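## Task

Rotate the three dice until their upward faces total 15, with every die lying flat and entirely on the mat; then release them and pull the robot away. The robot must not topple or finish leaning, and anything that stays in place only because the robot holds it does not count.

## Robot and tools

ROBOT. A wheeled cart with two arms (left_arm, right_arm), a pan/tilt head and three cameras: head_camera, left_wrist_camera, right_wrist_camera. The cart footprint is 0.53 m wide and spans x = -0.35 to 0.07 m. Each arm's vertical pan axis sits at x = -0.060, y = +0.155 (left) or -0.155 m (right); the shoulder is 0.03 m out from that axis and 0.89 m high. Links: upper arm 0.116, forearm 0.135, hand 0.162 m. A fixed-jaw tip reaches roughly 0.44 m from its pan axis and cannot go below about 0.55 m above the floor. Loose objects may occasionally get a small random shove.

FRAMES. Base frame: origin on the floor between the drive wheels, x ahead, y to the left, z up. left_hand and right_hand in the state are fixed-jaw tip positions in this frame; a held item lies on the swinging-jaw side of that point. Hand axes: z out along the fingers, y from swinging jaw toward fixed jaw. Odometry frame = base frame at scene start; base_odometry counts wheel rotation only (slip looks like travel); heading runs -3.142 to 3.142, left positive.

execute_actions(actions, cameras). actions is a list holding one action, or empty to just get state and pictures. An action may hold "base", "joints", or both; they start together. base takes exactly one key: translate_m (relative drive in metres, forward positive, -1.4 to 1.4) or rotate_rad (relative spin in place, radians, counter-clockwise/left positive, -3.2 to 3.2). No sideways motion. joints is one dictionary keyed by joint name, each value an absolute target in radians (not an offset); arms are addressed by the joint-name prefix, not separate lists. Ranges (tolerance): head_pan_rad -3.2..3.2 (±0.02, 0 ahead, + left); head_tilt_rad -0.76..1.45 (±0.02, 0 level, + down); per arm: shoulder_pan -1.919..1.919 (±0.02), shoulder_lift -1.745..1.745 (±0.1), elbow_flex -1.69..1.58 (±0.07), wrist_flex -1.658..1.658 (±0.03), wrist_roll -2.743..2.841 (±0.02), gripper 0..1.919 (±0.03). Unknown keys or out-of-range values reject the whole call. Omitted joints may keep driving to old targets. cameras: list of names or "all"; null/omitted gives all, [] none; images come back in the order given by the "pictures" line.

wait(seconds 0 to 10): idles and returns the same report. zoom_image(camera, region [x0,y0,x1,y1] pixels, origin top-left, max 504x504): enlarges part of that camera's latest full image. finished_scene(scene 1 or 2): ends the scene irreversibly and reports success; the goal must still hold then. Replying with no tool call ends everything.

ARM GEOMETRY. Pan: at 0 the left arm points left, the right arm right; positive rotates clockwise from above; straight ahead is +1.571 (left) and -1.571 (right). Bend: with lift, elbow, wrist_flex all 0 the upper arm is near vertical (tilted 0.24 rad outward) and forearm and fingers are horizontal; positive bends downward; the sum of the three equals the finger angle below horizontal (1.571 = pointing down, needing the forearm no more than 0.08 rad above horizontal). Roll: -1.522 closes jaws across the arm plane, fixed jaw on the left looking outward; 1.619 puts it on the right; 0.049 closes within the plane (fixed jaw below when level, toward the pan axis when pointing down). Jaw gap by gripper angle: 0 gives 0.003 m, 0.3 gives 0.026, 0.6 gives 0.049, 1 gives 0.076, 1.919 gives 0.106. With fingers level, the hand body protrudes ~0.08 m above if the fixed jaw is left, below if right, so use fixed-jaw-left over tables.

STOWING. Stowed: left pan -1.75, lift 0.05, elbow 1.35, wrist_flex -1.55, roll -1.52; right identical except pan 1.75. Doing it in one action can jam a hand on the cart; stow in two steps (wrist_flex and roll first, then the rest) away from loose items. Leaving stow, do not move wrists first. Spinning with arms stowed needs a clear 0.44 m radius; near a desk, turning or reversing can hook the cart's rear and tip it.

RESULT LINES. base_status/joint_status per motion: "done" (base: wheels turned the commanded amount, even if slipping), "off_target" (resting short, maybe still pushing: load, obstruction or tripped motor), "time_out" (target dropped, holds position), "not_followed" under a "joint command not followed" line with "cause:" (a self-collision check between an arm's links or between arms blocked those targets; gripper still moves; blocked targets may be retried each action). "contact_stop" never appears. on_its_own lists motion you did not command. A gripper reporting off_target is holding something; done means empty or barely squeezing. To stop a blocked joint pushing, command its current reading. Once a stop is reported, later motion calls in the same reply are skipped.

SAG AND ERRORS. Loaded or extended joints settle off target toward gravity; compensate next move by the observed sag. Hand positions can be off by centimetres. Camera calibration lines give K, distortion, T_world_to_cam (base frame to camera) and pos_world; wrist-camera poses inherit joint-reading error.

OVERLOAD AND HEAT. A motor stuck over ~0.30 rad from target for ~2 s trips (torque 20%), silently; the robot keeps the last command while you are composing a reply, so that time counts. Reset: let the reading settle, then command 0.2 rad from it opposite the tripping target (or 0.04 rad beyond the range end, or the end itself for a jaw). Payload: ~0.4 kg per hand at full reach, ~0.7 kg within 0.28 m of the pan axis, ~1 kg with both. Holding loads warms shoulder_lift; MOTOR HOT warns from 55 °C, 70 °C triggers an OVER-TEMPERATURE FAULT with joints reporting limit_stop_at_motor_heat; resend targets afterward.

GRIPPING. Squeeze by targeting below the contact angle, strongest at 0.2 rad below; lower adds nothing and may trip the jaw.

AVOID. Dropping, slamming or hard pushing on dice; pushing or pulling that tips the robot (pulls on items ahead are worst); arms or hands striking or pressing each other; leaving the robot fallen or tilted. Open the jaws and withdraw before finishing.

Each tool is called after "Emit:" as name(argument=value, ...) on one line, values as JSON.

## Session

Emit:
execute_actions(actions=[])

Scene clock: 0.00 s.
base_odometry: x=+0.000 y=+0.000 heading=+0.000 (m, m, rad; odometry frame)
base_status: not commanded
joint_positions: head_pan_rad=-0.028 head_tilt_rad=-0.013 left_arm_shoulder_pan_rad=-1.763 left_arm_shoulder_lift_rad=+0.108 left_arm_elbow_flex_rad=+1.387 left_arm_wrist_flex_rad=-1.562 left_arm_wrist_roll_rad=-1.489 left_arm_gripper_rad=+1.920 right_arm_shoulder_pan_rad=+1.741 right_arm_shoulder_lift_rad=+0.048 right_arm_elbow_flex_rad=+1.373 right_arm_wrist_flex_rad=-1.572 right_arm_wrist_roll_rad=-1.543 right_arm_gripper_rad=+1.920
joint_status: not commanded
left_hand: x=-0.2999 y=+0.1004 z=+0.8790 quat_wxyz=(-0.058, -0.679, -0.077, +0.728) (m; base frame)
right_hand: x=-0.3055 y=-0.1207 z=+0.8966 quat_wxyz=(-0.056, +0.649, -0.062, -0.756) (m; base frame)
pictures: head_camera, left_wrist_camera, right_wrist_camera
Images, in order (width x height): head_camera 644x476, left_wrist_camera 644x476, right_wrist_camera 644x476.

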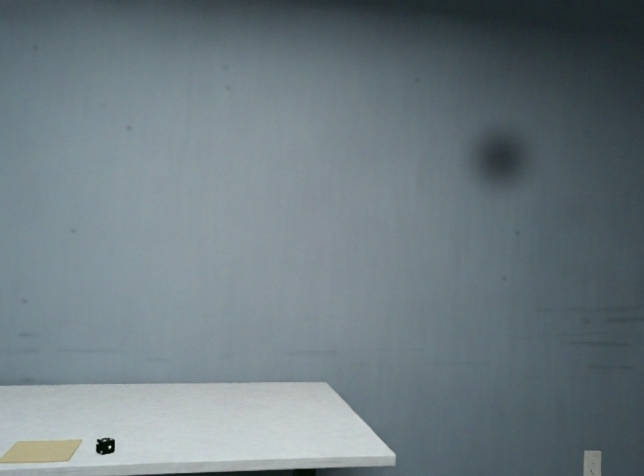

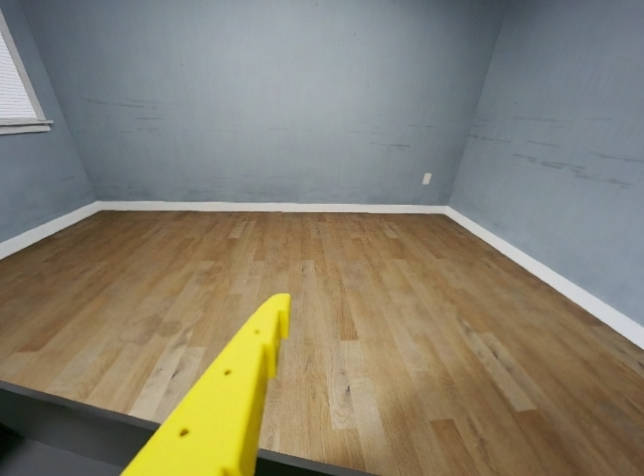

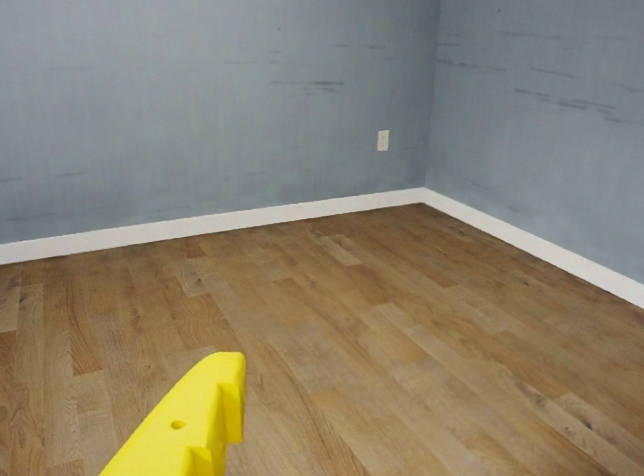

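Emit:
execute_actions(actions=[{"joints":{"head_pan_rad":0.35,"head_tilt_rad":0.4}}], cameras=["head_camera"])

Scene clock: 3.40 s.
base_odometry: x=+0.000 y=+0.000 heading=+0.000 (m, m, rad; odometry frame)
base_status: not commanded
joint_positions: head_pan_rad=+0.340 head_tilt_rad=+0.393 left_arm_shoulder_pan_rad=-1.763 left_arm_shoulder_lift_rad=+0.108 left_arm_elbow_flex_rad=+1.387 left_arm_wrist_flex_rad=-1.562 left_arm_wrist_roll_rad=-1.489 left_arm_gripper_rad=+1.920 right_arm_shoulder_pan_rad=+1.741 right_arm_shoulder_lift_rad=+0.048 right_arm_elbow_flex_rad=+1.373 right_arm_wrist_flex_rad=-1.572 right_arm_wrist_roll_rad=-1.543 right_arm_gripper_rad=+1.920
joint_status: all done
left_hand: x=-0.2999 y=+0.1004 z=+0.8790 quat_wxyz=(-0.058, -0.679, -0.077, +0.728) (m; base frame)
right_hand: x=-0.3055 y=-0.1207 z=+0.8966 quat_wxyz=(-0.056, +0.649, -0.062, -0.756) (m; base frame)
pictures: head_camera
camera_calibration (this result's frames):
head_camera: T_world_to_cam=[[0.390056, -0.920713, 0.0119884, 0.00101638], [-0.336973, -0.154849, -0.928693, 1.09457], [0.856916, 0.358203, -0.370655, 0.457829], [0, 0, 0, 1]] pos_world=[-0.0238762, 0.00643422, 1.18621]
Images, in order (width x height): head_camera 644x476.

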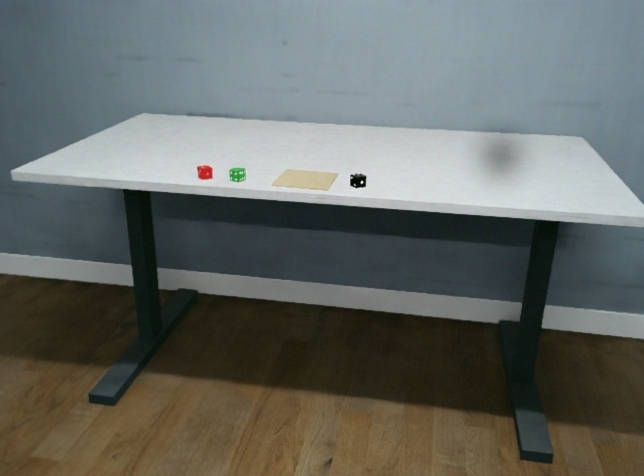

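Emit:
execute_actions(actions=[{"base":{"rotate_rad":0.545},"joints":{"head_pan_rad":-0.1,"head_tilt_rad":0.5,"left_arm_shoulder_pan_rad":1.3,"left_arm_shoulder_lift_rad":-0.3,"left_arm_elbow_flex_rad":1.0,"right_arm_shoulder_pan_rad":-1.3,"right_arm_shoulder_lift_rad":-0.3,"right_arm_elbow_flex_rad":1.0}}], cameras=["head_camera"])

Emit:
execute_actions(actions=[{"base":{"translate_m":1.155},"joints":{"head_pan_rad":-0.3,"head_tilt_rad":0.8,"left_arm_wrist_flex_rad":-0.3,"right_arm_wrist_flex_rad":-0.3}}], cameras=["head_camera"])

Scene clock: 31.73 s.
base_odometry: x=-0.001 y=+0.000 heading=+0.544 (m, m, rad; odometry frame)
base_status: done
joint_positions: head_pan_rad=-0.090 head_tilt_rad=+0.494 left_arm_shoulder_pan_rad=+1.293 left_arm_shoulder_lift_rad=-0.267 left_arm_elbow_flex_rad=+1.032 left_arm_wrist_flex_rad=-1.562 left_arm_wrist_roll_rad=-1.489 left_arm_gripper_rad=+1.920 right_arm_shoulder_pan_rad=-1.294 right_arm_shoulder_lift_rad=-0.265 right_arm_elbow_flex_rad=+1.032 right_arm_wrist_flex_rad=-1.572 right_arm_wrist_roll_rad=-1.543 right_arm_gripper_rad=+1.920
joint_status: all done
left_hand: x=+0.1698 y=+0.2287 z=+1.0348 quat_wxyz=(+0.919, -0.059, +0.373, +0.113) (m; base frame)
right_hand: x=+0.1730 y=-0.2133 z=+1.0357 quat_wxyz=(+0.920, +0.056, +0.370, -0.118) (m; base frame)
pictures: head_camera
camera_calibration (this result's frames):
head_camera: T_world_to_cam=[[-0.028408, -0.999579, 0.00584393, -0.0115791], [-0.46173, 0.00793667, -0.886985, 1.0407], [0.886566, -0.0278958, -0.461761, 0.564086], [0, 0, 0, 1]] pos_world=[-0.0199036, -0.0040984, 1.18363]
Images, in order (width x height): head_camera 644x476.

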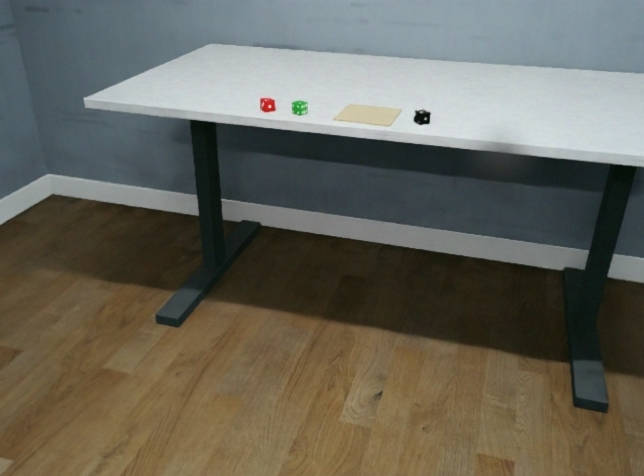

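Scene clock: 38.27 s.
base_odometry: x=+0.987 y=+0.599 heading=+0.543 (m, m, rad; odometry frame)
base_status: done
joint_positions: head_pan_rad=-0.290 head_tilt_rad=+0.795 left_arm_shoulder_pan_rad=+1.294 left_arm_shoulder_lift_rad=-0.268 left_arm_elbow_flex_rad=+1.032 left_arm_wrist_flex_rad=-0.301 left_arm_wrist_roll_rad=-1.489 left_arm_gripper_rad=+1.920 right_arm_shoulder_pan_rad=-1.294 right_arm_shoulder_lift_rad=-0.268 right_arm_elbow_flex_rad=+1.032 right_arm_wrist_flex_rad=-0.302 right_arm_wrist_roll_rad=-1.543 right_arm_gripper_rad=+1.920
joint_status: all done
left_hand: x=+0.1996 y=+0.2368 z=+0.8484 quat_wxyz=(+0.522, -0.131, +0.840, +0.064) (m; base frame)
right_hand: x=+0.2039 y=-0.2221 z=+0.8487 quat_wxyz=(+0.522, +0.126, +0.841, -0.067) (m; base frame)
pictures: head_camera
camera_calibration (this result's frames):
head_camera: T_world_to_cam=[[-0.227424, -0.973713, -0.0126769, 0.000384556], [-0.68311, 0.1688, -0.71054, 0.827211], [0.694002, -0.152934, -0.703543, 0.833326], [0, 0, 0, 1]] pos_world=[-0.0131662, -0.011815, 1.17405]
Images, in order (width x height): head_camera 644x476.

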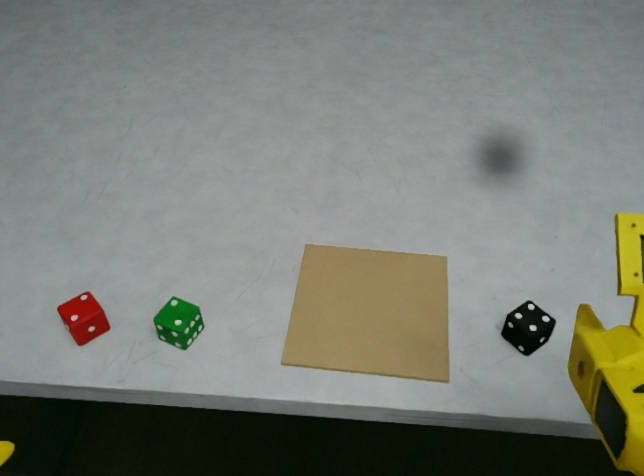

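Emit:
zoom_image(camera="head_camera", region=[40, 270, 240, 370])

Emit:
zoom_image(camera="head_camera", region=[470, 280, 590, 370])

Region (40, 270, 240, 370) of head_camera's 644x476 image, scaled by 2.520.

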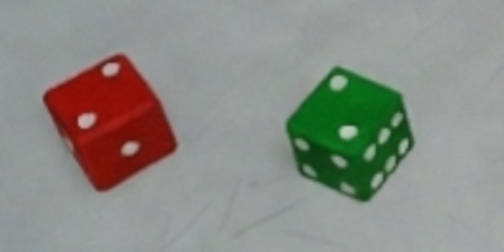

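Region (470, 280, 590, 370) of head_camera's 644x476 image, scaled by 4.200; it fills the top 378 rows of this view, and the rest is white.

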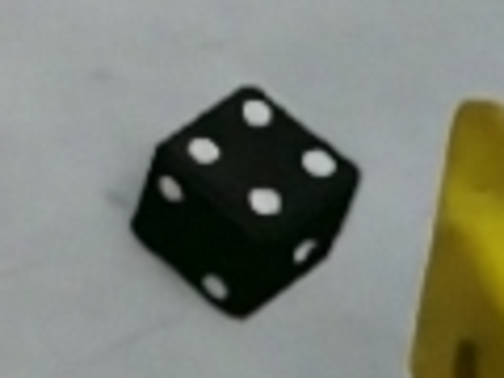

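Emit:
execute_actions(actions=[{"base":{"rotate_rad":-0.33},"joints":{"head_pan_rad":-0.04,"head_tilt_rad":0.95,"left_arm_shoulder_pan_rad":0.9,"right_arm_shoulder_pan_rad":-0.9}}], cameras=["head_camera"])

Scene clock: 83.40 s.
base_odometry: x=+0.986 y=+0.599 heading=+0.215 (m, m, rad; odometry frame)
base_status: done
joint_positions: head_pan_rad=-0.050 head_tilt_rad=+0.945 left_arm_shoulder_pan_rad=+0.906 left_arm_shoulder_lift_rad=-0.268 left_arm_elbow_flex_rad=+1.032 left_arm_wrist_flex_rad=-0.301 left_arm_wrist_roll_rad=-1.489 left_arm_gripper_rad=+1.920 right_arm_shoulder_pan_rad=-0.907 right_arm_shoulder_lift_rad=-0.268 right_arm_elbow_flex_rad=+1.032 right_arm_wrist_flex_rad=-0.302 right_arm_wrist_roll_rad=-1.543 right_arm_gripper_rad=+1.920
joint_status: all done
left_hand: x=+0.1494 y=+0.3289 z=+0.8484 quat_wxyz=(+0.500, -0.291, +0.799, +0.163) (m; base frame)
right_hand: x=+0.1592 y=-0.3166 z=+0.8487 quat_wxyz=(+0.499, +0.286, +0.801, -0.166) (m; base frame)
pictures: head_camera
camera_calibration (this result's frames):
head_camera: T_world_to_cam=[[0.00804325, -0.999735, -0.0215901, 0.0217107], [-0.801907, 0.00645001, -0.597414, 0.691419], [0.597394, 0.0221184, -0.801643, 0.941698], [0, 0, 0, 1]] pos_world=[-0.00828578, -0.00358364, 1.16844]
Images, in order (width x height): head_camera 644x476.

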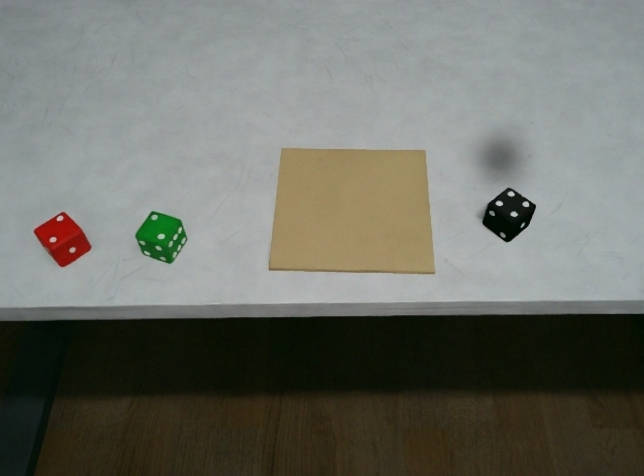

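Emit:
zoom_image(camera="head_camera", region=[20, 190, 220, 290])

Emit:
zoom_image(camera="head_camera", region=[460, 170, 560, 260])

Region (20, 190, 220, 290) of head_camera's 644x476 image, scaled by 2.520.

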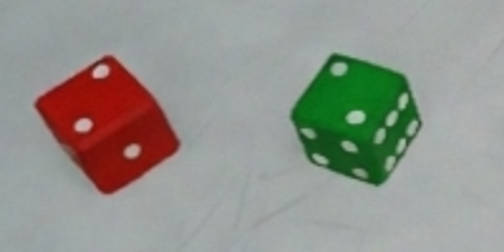

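Region (460, 170, 560, 260) of head_camera's 644x476 image, scaled by 5.040; it fills the top 454 rows of this view, and the rest is white.

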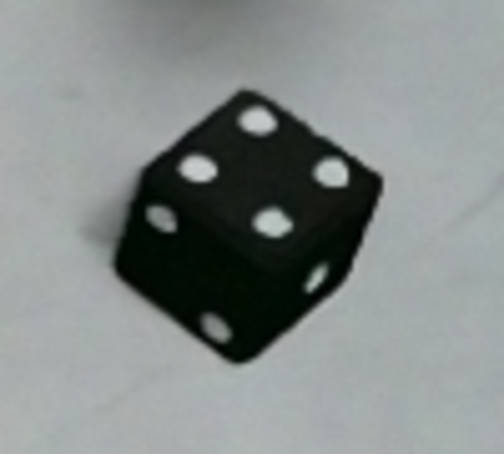

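Emit:
execute_actions(actions=[{"base":{"translate_m":0.14},"joints":{"head_tilt_rad":1.15,"left_arm_shoulder_pan_rad":1.3,"left_arm_shoulder_lift_rad":-0.2,"left_arm_elbow_flex_rad":0.3,"left_arm_wrist_flex_rad":1.4,"left_arm_gripper_rad":0.8,"right_arm_shoulder_pan_rad":-1.2,"right_arm_shoulder_lift_rad":-0.2,"right_arm_elbow_flex_rad":0.3,"right_arm_wrist_flex_rad":1.4,"right_arm_gripper_rad":0.8}}])

Scene clock: 158.00 s.
base_odometry: x=+1.123 y=+0.629 heading=+0.212 (m, m, rad; odometry frame)
base_status: done
joint_positions: head_pan_rad=-0.050 head_tilt_rad=+1.145 left_arm_shoulder_pan_rad=+1.294 left_arm_shoulder_lift_rad=-0.196 left_arm_elbow_flex_rad=+0.334 left_arm_wrist_flex_rad=+1.394 left_arm_wrist_roll_rad=-1.489 left_arm_gripper_rad=+0.807 right_arm_shoulder_pan_rad=-1.194 right_arm_shoulder_lift_rad=-0.196 right_arm_elbow_flex_rad=+0.333 right_arm_wrist_flex_rad=+1.393 right_arm_wrist_roll_rad=-1.543 right_arm_gripper_rad=+0.808
joint_status: all done
left_hand: x=+0.1073 y=+0.2105 z=+0.8361 quat_wxyz=(+0.019, -0.154, +0.988, +0.002) (m; base frame)
right_hand: x=+0.1072 y=-0.2129 z=+0.8362 quat_wxyz=(+0.020, +0.198, +0.980, -0.004) (m; base frame)
pictures: head_camera, left_wrist_camera, right_wrist_camera
camera_calibration (this result's frames):
head_camera: T_world_to_cam=[[0.00260247, -0.999462, -0.0326904, 0.0342313], [-0.904615, 0.0115804, -0.426072, 0.489377], [0.426221, 0.030681, -0.904098, 1.05158], [0, 0, 0, 1]] pos_world=[-0.00559658, -0.00371785, 1.16036]
left_wrist_camera: T_world_to_cam=[[0.336293, -0.941365, 0.0271885, 0.132837], [-0.822185, -0.279394, 0.495935, -0.244669], [-0.459259, -0.189134, -0.867934, 0.880317], [0, 0, 0, 1]] pos_world=[0.158459, 0.223187, 0.881786]
right_wrist_camera: T_world_to_cam=[[-0.362729, -0.930728, 0.0466184, -0.211302], [-0.811786, 0.340149, 0.47466, -0.214959], [-0.457636, 0.134329, -0.878934, 0.875238], [0, 0, 0, 1]] pos_world=[0.149394, -0.241116, 0.881159]
Images, in order (width x height): head_camera 644x476, left_wrist_camera 644x476, right_wrist_camera 644x476.

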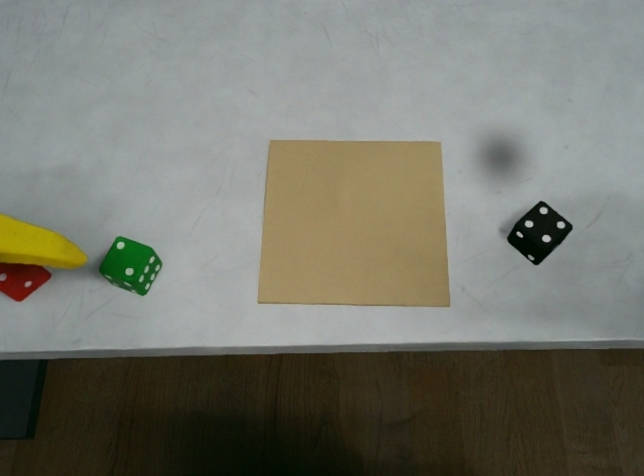

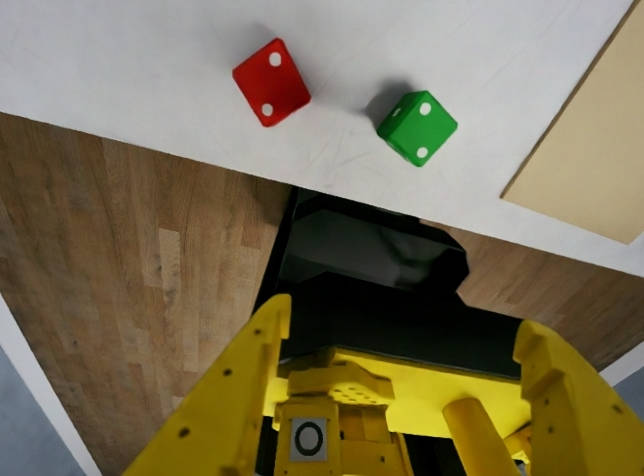

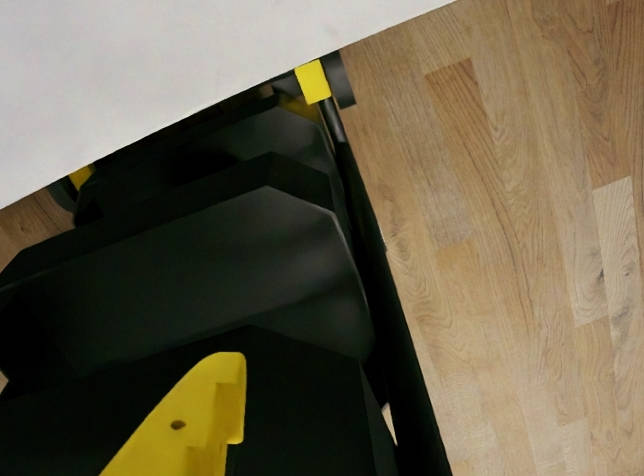

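Emit:
execute_actions(actions=[{"joints":{"left_arm_shoulder_pan_rad":1.476,"left_arm_shoulder_lift_rad":0.39,"left_arm_elbow_flex_rad":-0.165,"left_arm_wrist_flex_rad":1.29,"left_arm_wrist_roll_rad":-1.91,"left_arm_gripper_rad":0.7,"right_arm_shoulder_pan_rad":-1.629,"right_arm_shoulder_lift_rad":0.48,"right_arm_elbow_flex_rad":-0.305,"right_arm_wrist_flex_rad":1.34,"right_arm_wrist_roll_rad":-0.847,"right_arm_gripper_rad":0.7}}])

Scene clock: 198.90 s.
base_odometry: x=+1.123 y=+0.629 heading=+0.212 (m, m, rad; odometry frame)
base_status: not commanded
joint_positions: head_pan_rad=-0.050 head_tilt_rad=+1.145 left_arm_shoulder_pan_rad=+1.469 left_arm_shoulder_lift_rad=+0.404 left_arm_elbow_flex_rad=-0.133 left_arm_wrist_flex_rad=+1.296 left_arm_wrist_roll_rad=-1.903 left_arm_gripper_rad=+0.707 right_arm_shoulder_pan_rad=-1.622 right_arm_shoulder_lift_rad=+0.493 right_arm_elbow_flex_rad=-0.273 right_arm_wrist_flex_rad=+1.347 right_arm_wrist_roll_rad=-0.859 right_arm_gripper_rad=+0.708
joint_status: all done
left_hand: x=+0.1731 y=+0.1861 z=+0.7949 quat_wxyz=(+0.002, +0.139, +0.990, +0.000) (m; base frame)
right_hand: x=+0.1761 y=-0.1370 z=+0.7951 quat_wxyz=(+0.002, -0.349, +0.937, -0.001) (m; base frame)
pictures: head_camera, left_wrist_camera, right_wrist_camera
camera_calibration (this result's frames):
head_camera: T_world_to_cam=[[0.00260247, -0.999462, -0.0326904, 0.0342313], [-0.904615, 0.0115804, -0.426072, 0.489377], [0.426221, 0.030681, -0.904098, 1.05158], [0, 0, 0, 1]] pos_world=[-0.00559659, -0.00371785, 1.16036]
left_wrist_camera: T_world_to_cam=[[-0.242504, -0.969872, 0.0232329, 0.197483], [-0.821773, 0.218084, 0.526429, -0.293796], [-0.515636, 0.108569, -0.849901, 0.810225], [0, 0, 0, 1]] pos_world=[0.224238, 0.16764, 0.838687]
right_wrist_camera: T_world_to_cam=[[0.675157, -0.73606, 0.0487823, -0.271592], [-0.651507, -0.563971, 0.507421, -0.343449], [-0.34598, -0.374371, -0.860316, 0.756236], [0, 0, 0, 1]] pos_world=[0.221251, -0.11049, 0.838125]
Images, in order (width x height): head_camera 644x476, left_wrist_camera 644x476, right_wrist_camera 644x476.

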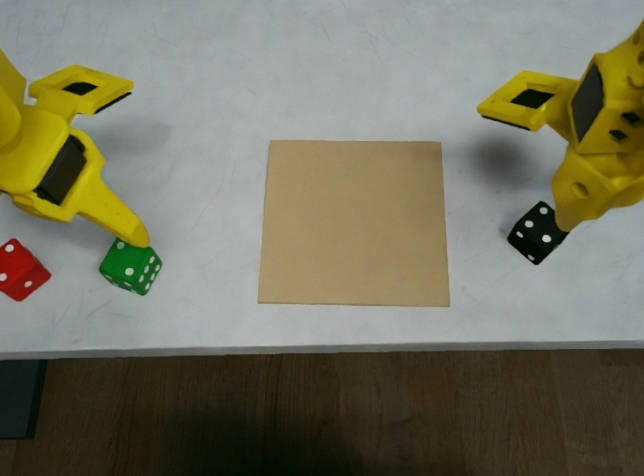

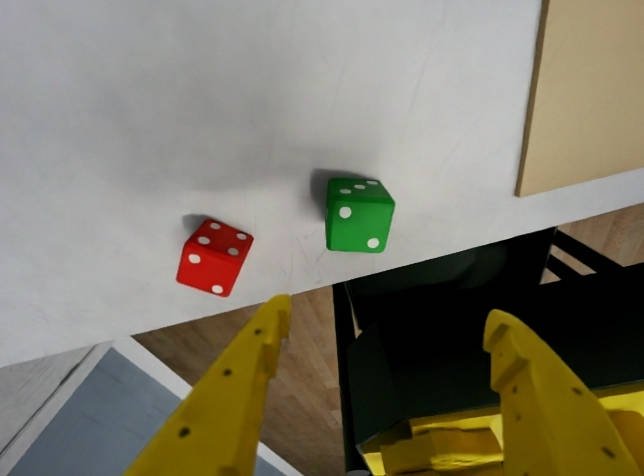

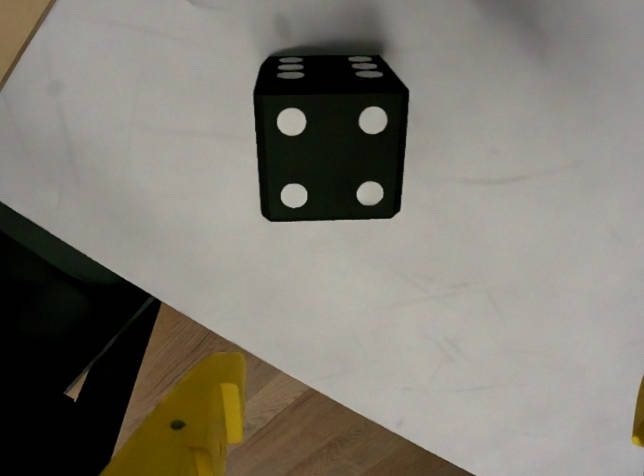

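Emit:
execute_actions(actions=[{"joints":{"left_arm_shoulder_lift_rad":0.50,"left_arm_elbow_flex_rad":-0.06,"left_arm_wrist_flex_rad":1.096,"right_arm_shoulder_pan_rad":-1.683,"right_arm_shoulder_lift_rad":0.66,"right_arm_elbow_flex_rad":-0.348,"right_arm_wrist_flex_rad":1.205,"right_arm_wrist_roll_rad":-0.92}}])

Scene clock: 229.20 s.
base_odometry: x=+1.123 y=+0.629 heading=+0.212 (m, m, rad; odometry frame)
base_status: not commanded
joint_positions: head_pan_rad=-0.050 head_tilt_rad=+1.145 left_arm_shoulder_pan_rad=+1.469 left_arm_shoulder_lift_rad=+0.514 left_arm_elbow_flex_rad=-0.058 left_arm_wrist_flex_rad=+1.103 left_arm_wrist_roll_rad=-1.903 left_arm_gripper_rad=+0.707 right_arm_shoulder_pan_rad=-1.677 right_arm_shoulder_lift_rad=+0.674 right_arm_elbow_flex_rad=-0.316 right_arm_wrist_flex_rad=+1.212 right_arm_wrist_roll_rad=-0.908 right_arm_gripper_rad=+0.708
joint_status: all done
left_hand: x=+0.1761 y=+0.1864 z=+0.7630 quat_wxyz=(+0.006, +0.139, +0.990, +0.001) (m; base frame)
right_hand: x=+0.1840 y=-0.1228 z=+0.7616 quat_wxyz=(+0.000, -0.352, +0.936, +0.000) (m; base frame)
pictures: head_camera, left_wrist_camera, right_wrist_camera
camera_calibration (this result's frames):
head_camera: T_world_to_cam=[[0.00260243, -0.999462, -0.0326903, 0.0342313], [-0.904615, 0.0115805, -0.426072, 0.489378], [0.426221, 0.030681, -0.904098, 1.05158], [0, 0, 0, 1]] pos_world=[-0.00559659, -0.00371786, 1.16036]
left_wrist_camera: T_world_to_cam=[[-0.242671, -0.969889, 0.0206255, 0.20127], [-0.825767, 0.217676, 0.520314, -0.269134], [-0.509136, 0.109233, -0.853726, 0.786227], [0, 0, 0, 1]] pos_world=[0.226897, 0.167912, 0.807105]
right_wrist_camera: T_world_to_cam=[[0.679807, -0.731896, 0.0468008, -0.263694], [-0.646475, -0.567887, 0.509485, -0.316226], [-0.346312, -0.376607, -0.859206, 0.734477], [0, 0, 0, 1]] pos_world=[0.229187, -0.0959684, 0.804521]
Images, in order (width x height): head_camera 644x476, left_wrist_camera 644x476, right_wrist_camera 644x476.

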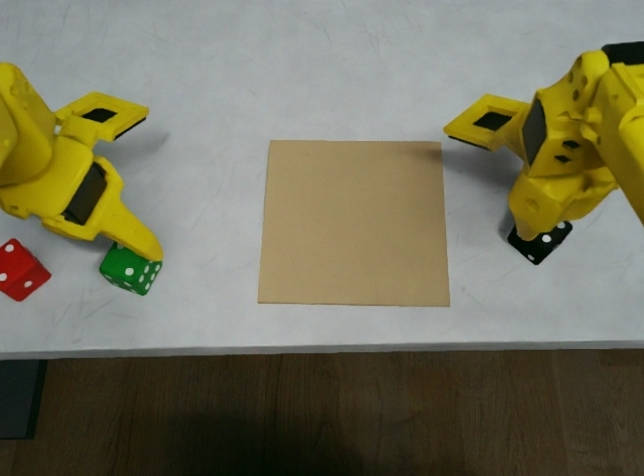

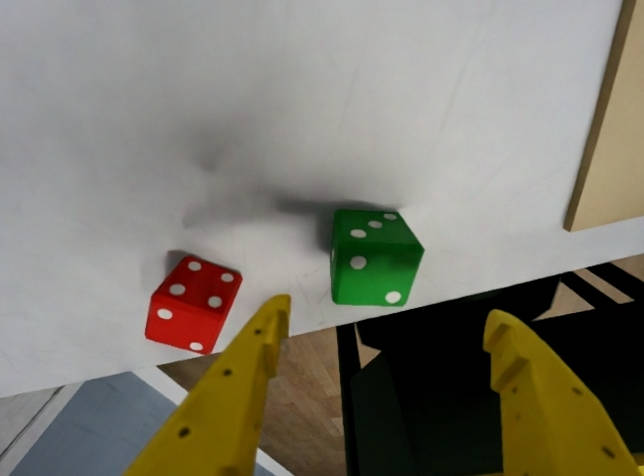

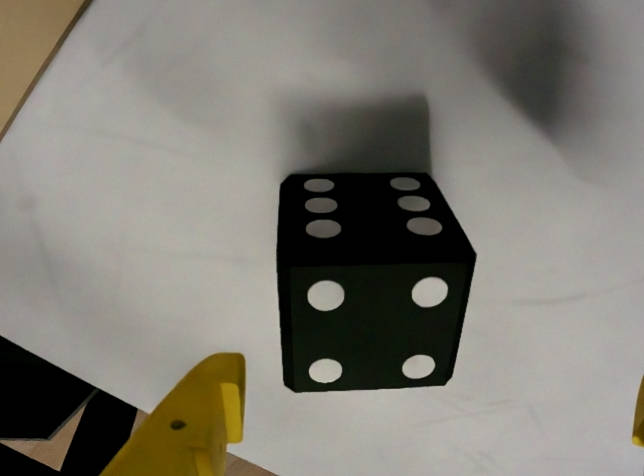

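Emit:
execute_actions(actions=[{"joints":{"left_arm_shoulder_lift_rad":0.674,"left_arm_elbow_flex_rad":-0.024,"left_arm_wrist_flex_rad":0.897,"right_arm_shoulder_lift_rad":0.81,"right_arm_elbow_flex_rad":-0.277,"right_arm_wrist_flex_rad":1.014}}])

Scene clock: 243.77 s.
base_odometry: x=+1.123 y=+0.629 heading=+0.212 (m, m, rad; odometry frame)
base_status: not commanded
joint_positions: head_pan_rad=-0.050 head_tilt_rad=+1.145 left_arm_shoulder_pan_rad=+1.469 left_arm_shoulder_lift_rad=+0.687 left_arm_elbow_flex_rad=-0.024 left_arm_wrist_flex_rad=+0.903 left_arm_wrist_roll_rad=-1.903 left_arm_gripper_rad=+0.707 right_arm_shoulder_pan_rad=-1.677 right_arm_shoulder_lift_rad=+0.821 right_arm_elbow_flex_rad=-0.275 right_arm_wrist_flex_rad=+1.024 right_arm_wrist_roll_rad=-0.908 right_arm_gripper_rad=+0.708
joint_status: all done
left_hand: x=+0.1743 y=+0.1862 z=+0.7237 quat_wxyz=(+0.002, +0.139, +0.990, +0.000) (m; base frame)
right_hand: x=+0.1832 y=-0.1229 z=+0.7240 quat_wxyz=(+0.000, -0.352, +0.936, +0.000) (m; base frame)
pictures: head_camera, left_wrist_camera, right_wrist_camera
camera_calibration (this result's frames):
head_camera: T_world_to_cam=[[0.00260227, -0.999462, -0.0326905, 0.0342314], [-0.904616, 0.0115806, -0.42607, 0.489375], [0.42622, 0.0306811, -0.904099, 1.05158], [0, 0, 0, 1]] pos_world=[-0.00559657, -0.00371786, 1.16036]
left_wrist_camera: T_world_to_cam=[[-0.242504, -0.969872, 0.0232329, 0.199549], [-0.821773, 0.218084, 0.526429, -0.255351], [-0.515636, 0.108569, -0.849901, 0.750323], [0, 0, 0, 1]] pos_world=[0.225444, 0.167763, 0.767489]
right_wrist_camera: T_world_to_cam=[[0.679807, -0.731896, 0.0468008, -0.261415], [-0.646475, -0.567887, 0.509485, -0.297696], [-0.346312, -0.376607, -0.859206, 0.701861], [0, 0, 0, 1]] pos_world=[0.228322, -0.0960608, 0.766949]
Images, in order (width x height): head_camera 644x476, left_wrist_camera 644x476, right_wrist_camera 644x476.

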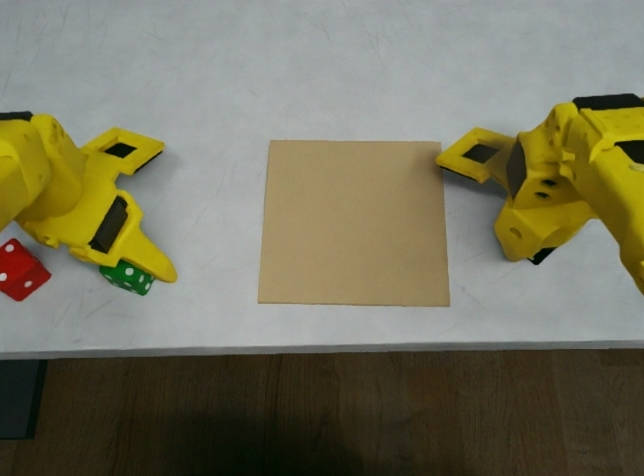

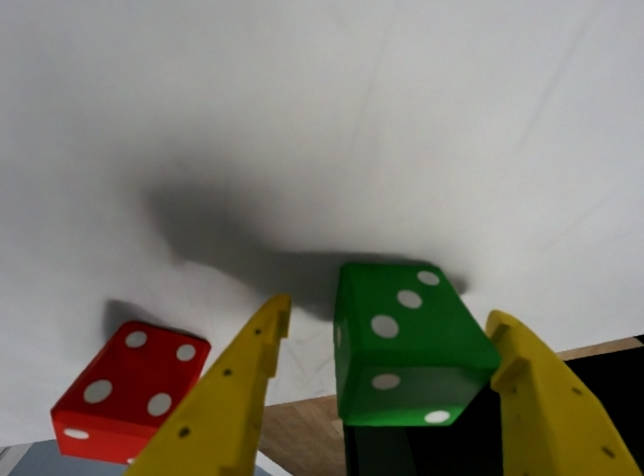

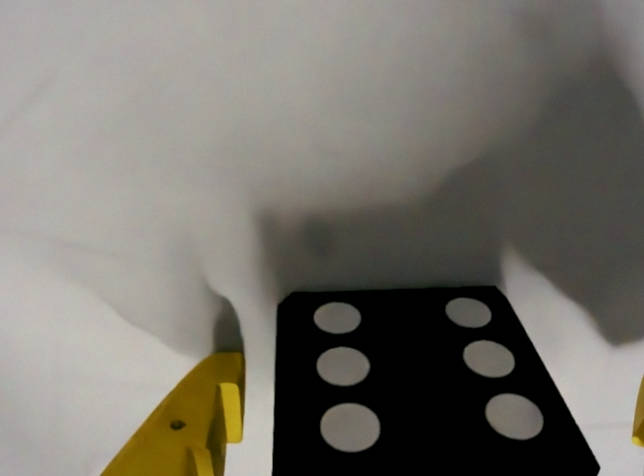

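Emit:
execute_actions(actions=[{"joints":{"left_arm_shoulder_lift_rad":0.70,"left_arm_wrist_flex_rad":0.875,"right_arm_shoulder_lift_rad":0.835,"right_arm_wrist_flex_rad":0.99}}], cameras=[])

Emit:
execute_actions(actions=[{"joints":{"left_arm_gripper_rad":0.17,"right_arm_gripper_rad":0.17}}])

Scene clock: 258.80 s.
base_odometry: x=+1.123 y=+0.629 heading=+0.212 (m, m, rad; odometry frame)
base_status: not commanded
joint_positions: head_pan_rad=-0.050 head_tilt_rad=+1.145 left_arm_shoulder_pan_rad=+1.469 left_arm_shoulder_lift_rad=+0.706 left_arm_elbow_flex_rad=-0.024 left_arm_wrist_flex_rad=+0.883 left_arm_wrist_roll_rad=-1.903 left_arm_gripper_rad=+0.707 right_arm_shoulder_pan_rad=-1.677 right_arm_shoulder_lift_rad=+0.826 right_arm_elbow_flex_rad=-0.275 right_arm_wrist_flex_rad=+1.008 right_arm_wrist_roll_rad=-0.908 right_arm_gripper_rad=+0.708
joint_status: all done
left_hand: x=+0.1744 y=+0.1862 z=+0.7200 quat_wxyz=(+0.003, +0.139, +0.990, +0.001) (m; base frame)
right_hand: x=+0.1848 y=-0.1227 z=+0.7230 quat_wxyz=(+0.006, -0.352, +0.936, -0.001) (m; base frame)
pictures: none
No camera images: the call's "cameras" was empty. Leave "cameras" out to get every camera's image.

Scene clock: 259.60 s.
base_odometry: x=+1.123 y=+0.629 heading=+0.212 (m, m, rad; odometry frame)
base_status: not commanded
joint_positions: head_pan_rad=-0.050 head_tilt_rad=+1.145 left_arm_shoulder_pan_rad=+1.477 left_arm_shoulder_lift_rad=+0.704 left_arm_elbow_flex_rad=-0.024 left_arm_wrist_flex_rad=+0.883 left_arm_wrist_roll_rad=-1.903 left_arm_gripper_rad=+0.365 right_arm_shoulder_pan_rad=-1.677 right_arm_shoulder_lift_rad=+0.826 right_arm_elbow_flex_rad=-0.278 right_arm_wrist_flex_rad=+0.996 right_arm_wrist_roll_rad=-0.908 right_arm_gripper_rad=+0.365
joint_status: left_arm_gripper_rad off_target (ended at +0.365, target +0.170); right_arm_gripper_rad off_target (ended at +0.365, target +0.170)
left_hand: x=+0.1749 y=+0.1845 z=+0.7203 quat_wxyz=(+0.003, +0.143, +0.990, +0.001) (m; base frame)
right_hand: x=+0.1875 y=-0.1224 z=+0.7233 quat_wxyz=(+0.013, -0.352, +0.936, -0.003) (m; base frame)
pictures: head_camera, left_wrist_camera, right_wrist_camera
camera_calibration (this result's frames):
head_camera: T_world_to_cam=[[0.00261489, -0.999462, -0.0326906, 0.0342321], [-0.904617, 0.0115692, -0.426068, 0.489373], [0.426217, 0.0306866, -0.9041, 1.05158], [0, 0, 0, 1]] pos_world=[-0.0055965, -0.00371734, 1.16036]
left_wrist_camera: T_world_to_cam=[[-0.250005, -0.96799, 0.0221901, 0.199756], [-0.821681, 0.224229, 0.523987, -0.252127], [-0.51219, 0.112766, -0.851437, 0.747624], [0, 0, 0, 1]] pos_world=[0.225698, 0.165589, 0.764234]
right_wrist_camera: T_world_to_cam=[[0.678391, -0.732047, 0.0623854, -0.275007], [-0.659447, -0.569271, 0.490979, -0.278629], [-0.323905, -0.374215, -0.868935, 0.706045], [0, 0, 0, 1]] pos_world=[0.231513, -0.0957203, 0.767465]
Images, in order (width x height): head_camera 644x476, left_wrist_camera 644x476, right_wrist_camera 644x476.

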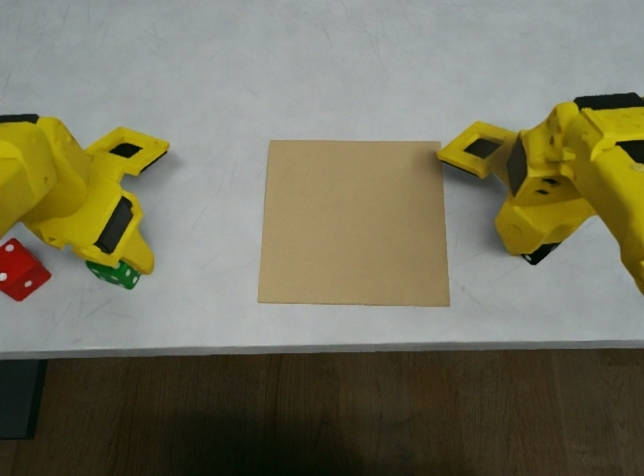

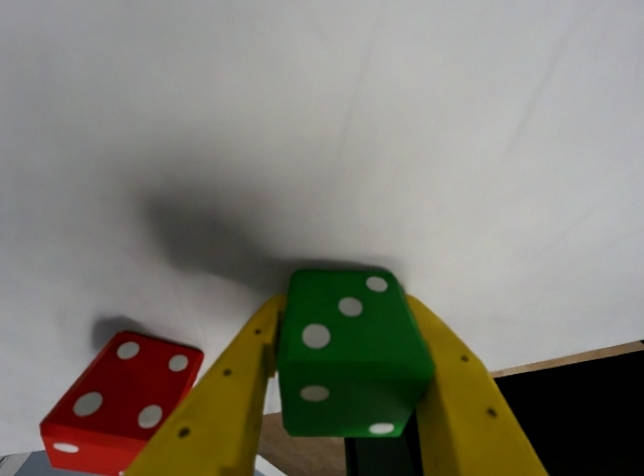

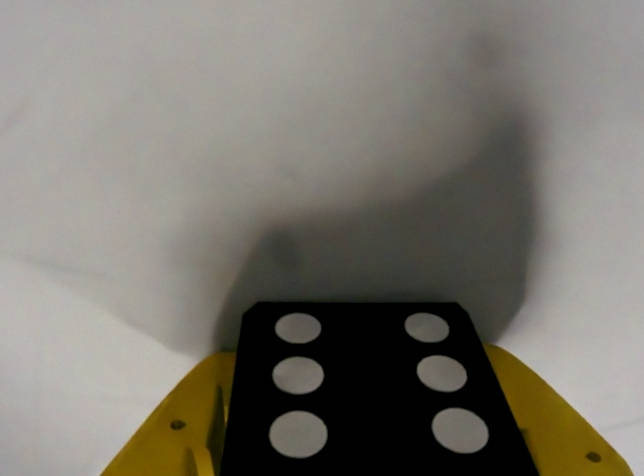

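Emit:
execute_actions(actions=[{"joints":{"left_arm_shoulder_lift_rad":0.25,"left_arm_wrist_flex_rad":1.2,"right_arm_shoulder_lift_rad":0.35,"right_arm_wrist_flex_rad":1.35}}], cameras=["left_wrist_camera","right_wrist_camera"])

Scene clock: 276.77 s.
base_odometry: x=+1.123 y=+0.629 heading=+0.212 (m, m, rad; odometry frame)
base_status: not commanded
joint_positions: head_pan_rad=-0.050 head_tilt_rad=+1.145 left_arm_shoulder_pan_rad=+1.477 left_arm_shoulder_lift_rad=+0.302 left_arm_elbow_flex_rad=-0.022 left_arm_wrist_flex_rad=+1.195 left_arm_wrist_roll_rad=-1.903 left_arm_gripper_rad=+0.365 right_arm_shoulder_pan_rad=-1.677 right_arm_shoulder_lift_rad=+0.408 right_arm_elbow_flex_rad=-0.275 right_arm_wrist_flex_rad=+1.344 right_arm_wrist_roll_rad=-0.908 right_arm_gripper_rad=+0.365
joint_status: all done
left_hand: x=+0.1781 y=+0.1848 z=+0.8013 quat_wxyz=(+0.047, +0.143, +0.989, +0.011) (m; base frame)
right_hand: x=+0.1833 y=-0.1229 z=+0.8131 quat_wxyz=(+0.045, -0.352, +0.935, -0.012) (m; base frame)
pictures: left_wrist_camera, right_wrist_camera
camera_calibration (this result's frames):
left_wrist_camera: T_world_to_cam=[[-0.250629, -0.968049, -0.0081022, 0.22345], [-0.864894, 0.220147, 0.451102, -0.225137], [-0.434906, 0.120067, -0.892435, 0.835924], [0, 0, 0, 1]] pos_world=[0.224832, 0.165507, 0.849378]
right_wrist_camera: T_world_to_cam=[[0.673012, -0.732621, 0.101592, -0.309056], [-0.690078, -0.57254, 0.442708, -0.281253], [-0.266172, -0.368054, -0.890892, 0.790546], [0, 0, 0, 1]] pos_world=[0.224333, -0.0964865, 0.860201]
Images, in order (width x height): left_wrist_camera 644x476, right_wrist_camera 644x476.

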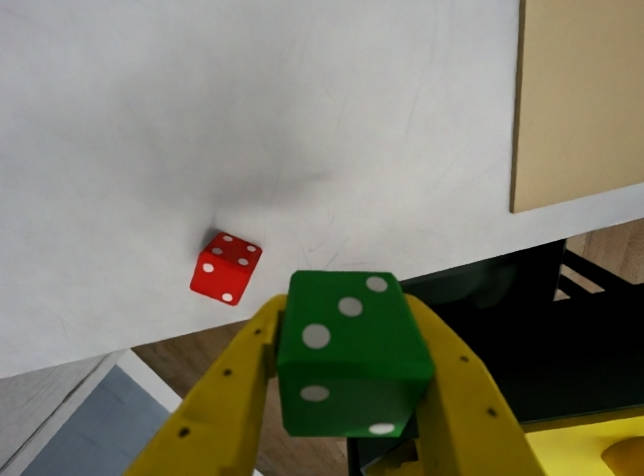

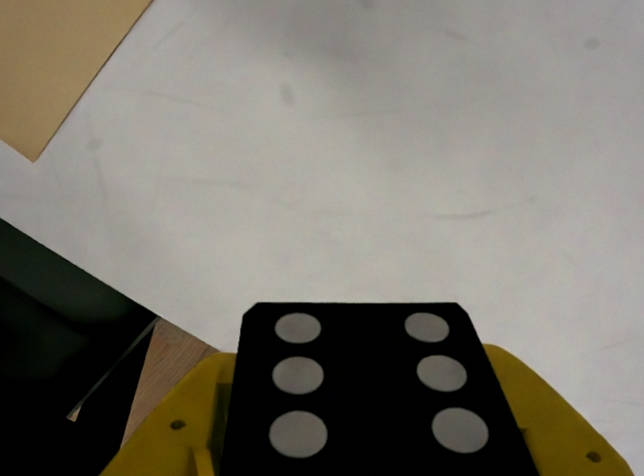

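Emit:
execute_actions(actions=[{"base":{"translate_m":-0.03},"joints":{"head_tilt_rad":1.05,"left_arm_shoulder_pan_rad":1.845,"left_arm_elbow_flex_rad":0.05,"left_arm_wrist_flex_rad":-0.97,"left_arm_wrist_roll_rad":-1.515,"right_arm_shoulder_pan_rad":-1.4,"right_arm_elbow_flex_rad":0.05,"right_arm_wrist_flex_rad":-0.97,"right_arm_wrist_roll_rad":-1.53}}], cameras=[])

Emit:
execute_actions(actions=[{"joints":{"left_arm_shoulder_lift_rad":1.09,"right_arm_shoulder_lift_rad":0.95}}])

Scene clock: 290.03 s.
base_odometry: x=+1.093 y=+0.622 heading=+0.211 (m, m, rad; odometry frame)
base_status: done
joint_positions: head_pan_rad=-0.050 head_tilt_rad=+1.065 left_arm_shoulder_pan_rad=+1.839 left_arm_shoulder_lift_rad=+0.302 left_arm_elbow_flex_rad=+0.056 left_arm_wrist_flex_rad=-0.956 left_arm_wrist_roll_rad=-1.523 left_arm_gripper_rad=+0.365 right_arm_shoulder_pan_rad=-1.406 right_arm_shoulder_lift_rad=+0.407 right_arm_elbow_flex_rad=+0.057 right_arm_wrist_flex_rad=-0.953 right_arm_wrist_roll_rad=-1.519 right_arm_gripper_rad=+0.365
joint_status: all done
left_hand: x=+0.2812 y=+0.0694 z=+1.0408 quat_wxyz=(+0.876, +0.063, +0.463, -0.118) (m; base frame)
right_hand: x=+0.3017 y=-0.2075 z=+1.0060 quat_wxyz=(+0.854, +0.042, +0.513, -0.072) (m; base frame)
pictures: none
No camera images: the call's "cameras" was empty. Leave "cameras" out to get every camera's image.

Scene clock: 291.30 s.
base_odometry: x=+1.093 y=+0.622 heading=+0.211 (m, m, rad; odometry frame)
base_status: not commanded
joint_positions: head_pan_rad=-0.050 head_tilt_rad=+1.065 left_arm_shoulder_pan_rad=+1.839 left_arm_shoulder_lift_rad=+1.112 left_arm_elbow_flex_rad=+0.056 left_arm_wrist_flex_rad=-0.956 left_arm_wrist_roll_rad=-1.523 left_arm_gripper_rad=+0.365 right_arm_shoulder_pan_rad=-1.406 right_arm_shoulder_lift_rad=+0.971 right_arm_elbow_flex_rad=+0.057 right_arm_wrist_flex_rad=-0.955 right_arm_wrist_roll_rad=-1.519 right_arm_gripper_rad=+0.365
joint_status: all done
left_hand: x=+0.2875 y=+0.0676 z=+0.7626 quat_wxyz=(+0.623, +0.104, +0.771, -0.084) (m; base frame)
right_hand: x=+0.3096 y=-0.2088 z=+0.8096 quat_wxyz=(+0.678, +0.059, +0.730, -0.057) (m; base frame)
pictures: head_camera, left_wrist_camera, right_wrist_camera
camera_calibration (this result's frames):
head_camera: T_world_to_cam=[[0.00506597, -0.999584, -0.0283801, 0.029386], [-0.867637, 0.00971648, -0.497104, 0.572873], [0.497173, 0.0271419, -0.867227, 1.01248], [0, 0, 0, 1]] pos_world=[-0.00647846, -0.00367306, 1.16366]
left_wrist_camera: T_world_to_cam=[[-0.280736, -0.95903, 0.0380497, 0.110034], [-0.675695, 0.16933, -0.717471, 0.752933], [0.681633, -0.22713, -0.695549, 0.415341], [0, 0, 0, 1]] pos_world=[0.256533, 0.0723686, 0.824911]
right_wrist_camera: T_world_to_cam=[[-0.207524, -0.977605, 0.0349535, -0.181244], [-0.564109, 0.090403, -0.820737, 0.880525], [0.799197, -0.19004, -0.570236, 0.237192], [0, 0, 0, 1]] pos_world=[0.269536, -0.211711, 0.86427]
Images, in order (width x height): head_camera 644x476, left_wrist_camera 644x476, right_wrist_camera 644x476.

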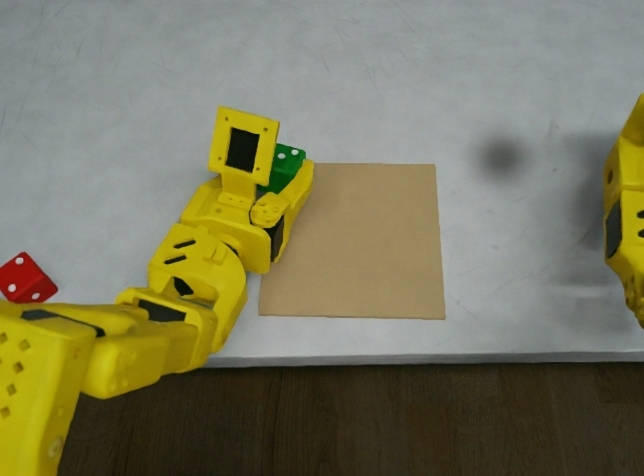

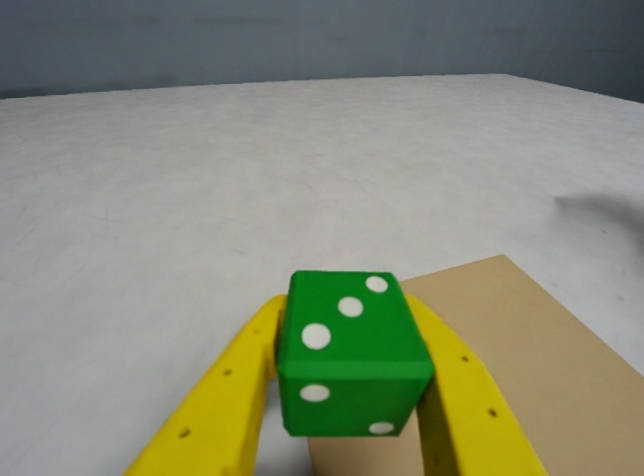

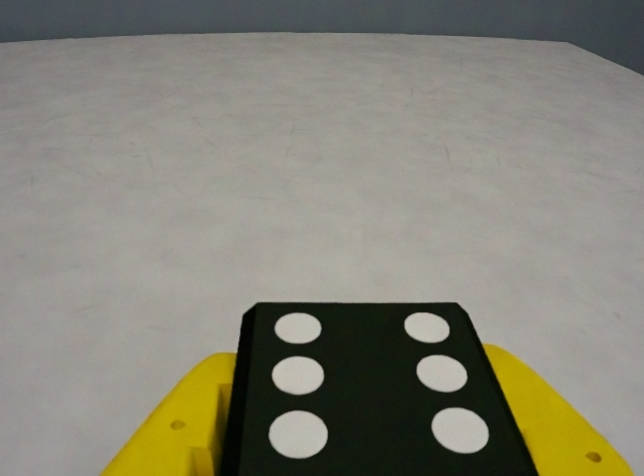

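Emit:
execute_actions(actions=[{"joints":{"left_arm_shoulder_pan_rad":1.90,"left_arm_shoulder_lift_rad":1.295,"left_arm_elbow_flex_rad":-0.165,"left_arm_wrist_flex_rad":-1.0}}], cameras=["head_camera","left_wrist_camera"])

Scene clock: 305.13 s.
base_odometry: x=+1.093 y=+0.622 heading=+0.211 (m, m, rad; odometry frame)
base_status: not commanded
joint_positions: head_pan_rad=-0.050 head_tilt_rad=+1.065 left_arm_shoulder_pan_rad=+1.894 left_arm_shoulder_lift_rad=+1.315 left_arm_elbow_flex_rad=-0.134 left_arm_wrist_flex_rad=-0.985 left_arm_wrist_roll_rad=-1.523 left_arm_gripper_rad=+0.365 right_arm_shoulder_pan_rad=-1.406 right_arm_shoulder_lift_rad=+0.971 right_arm_elbow_flex_rad=+0.057 right_arm_wrist_flex_rad=-0.955 right_arm_wrist_roll_rad=-1.519 right_arm_gripper_rad=+0.365
joint_status: all done
left_hand: x=+0.2838 y=+0.0481 z=+0.7412 quat_wxyz=(+0.626, +0.124, +0.763, -0.102) (m; base frame)
right_hand: x=+0.3096 y=-0.2088 z=+0.8096 quat_wxyz=(+0.678, +0.059, +0.730, -0.057) (m; base frame)
pictures: head_camera, left_wrist_camera
camera_calibration (this result's frames):
head_camera: T_world_to_cam=[[0.00506594, -0.999584, -0.0283801, 0.029386], [-0.867637, 0.0097165, -0.497104, 0.572873], [0.497173, 0.0271419, -0.867227, 1.01248], [0, 0, 0, 1]] pos_world=[-0.00647846, -0.00367306, 1.16366]
left_wrist_camera: T_world_to_cam=[[-0.333849, -0.94187, 0.0377587, 0.105475], [-0.653745, 0.202492, -0.729119, 0.739224], [0.67909, -0.2681, -0.683344, 0.392236], [0, 0, 0, 1]] pos_world=[0.252113, 0.0548149, 0.803033]
Images, in order (width x height): head_camera 644x476, left_wrist_camera 644x476.

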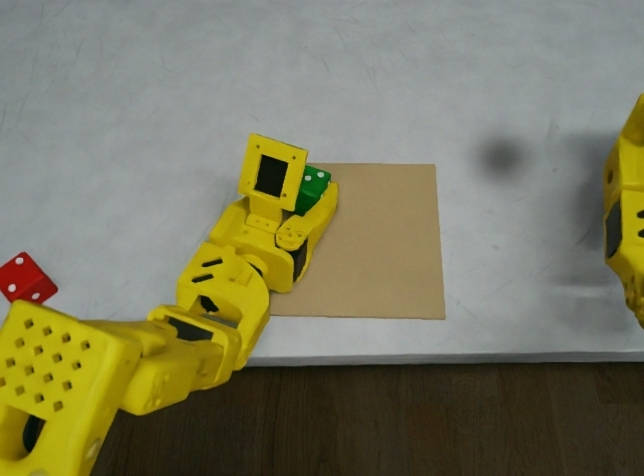

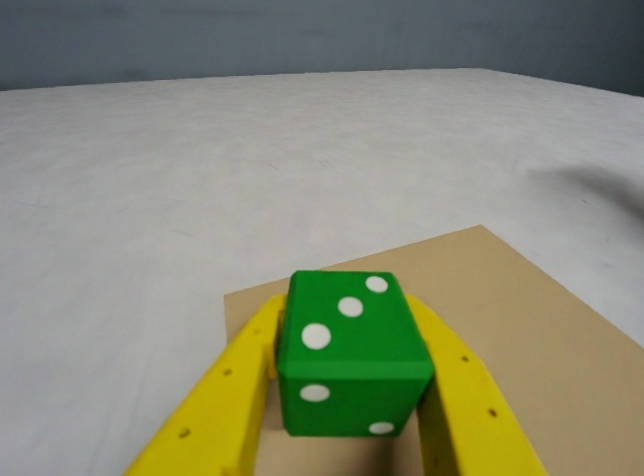

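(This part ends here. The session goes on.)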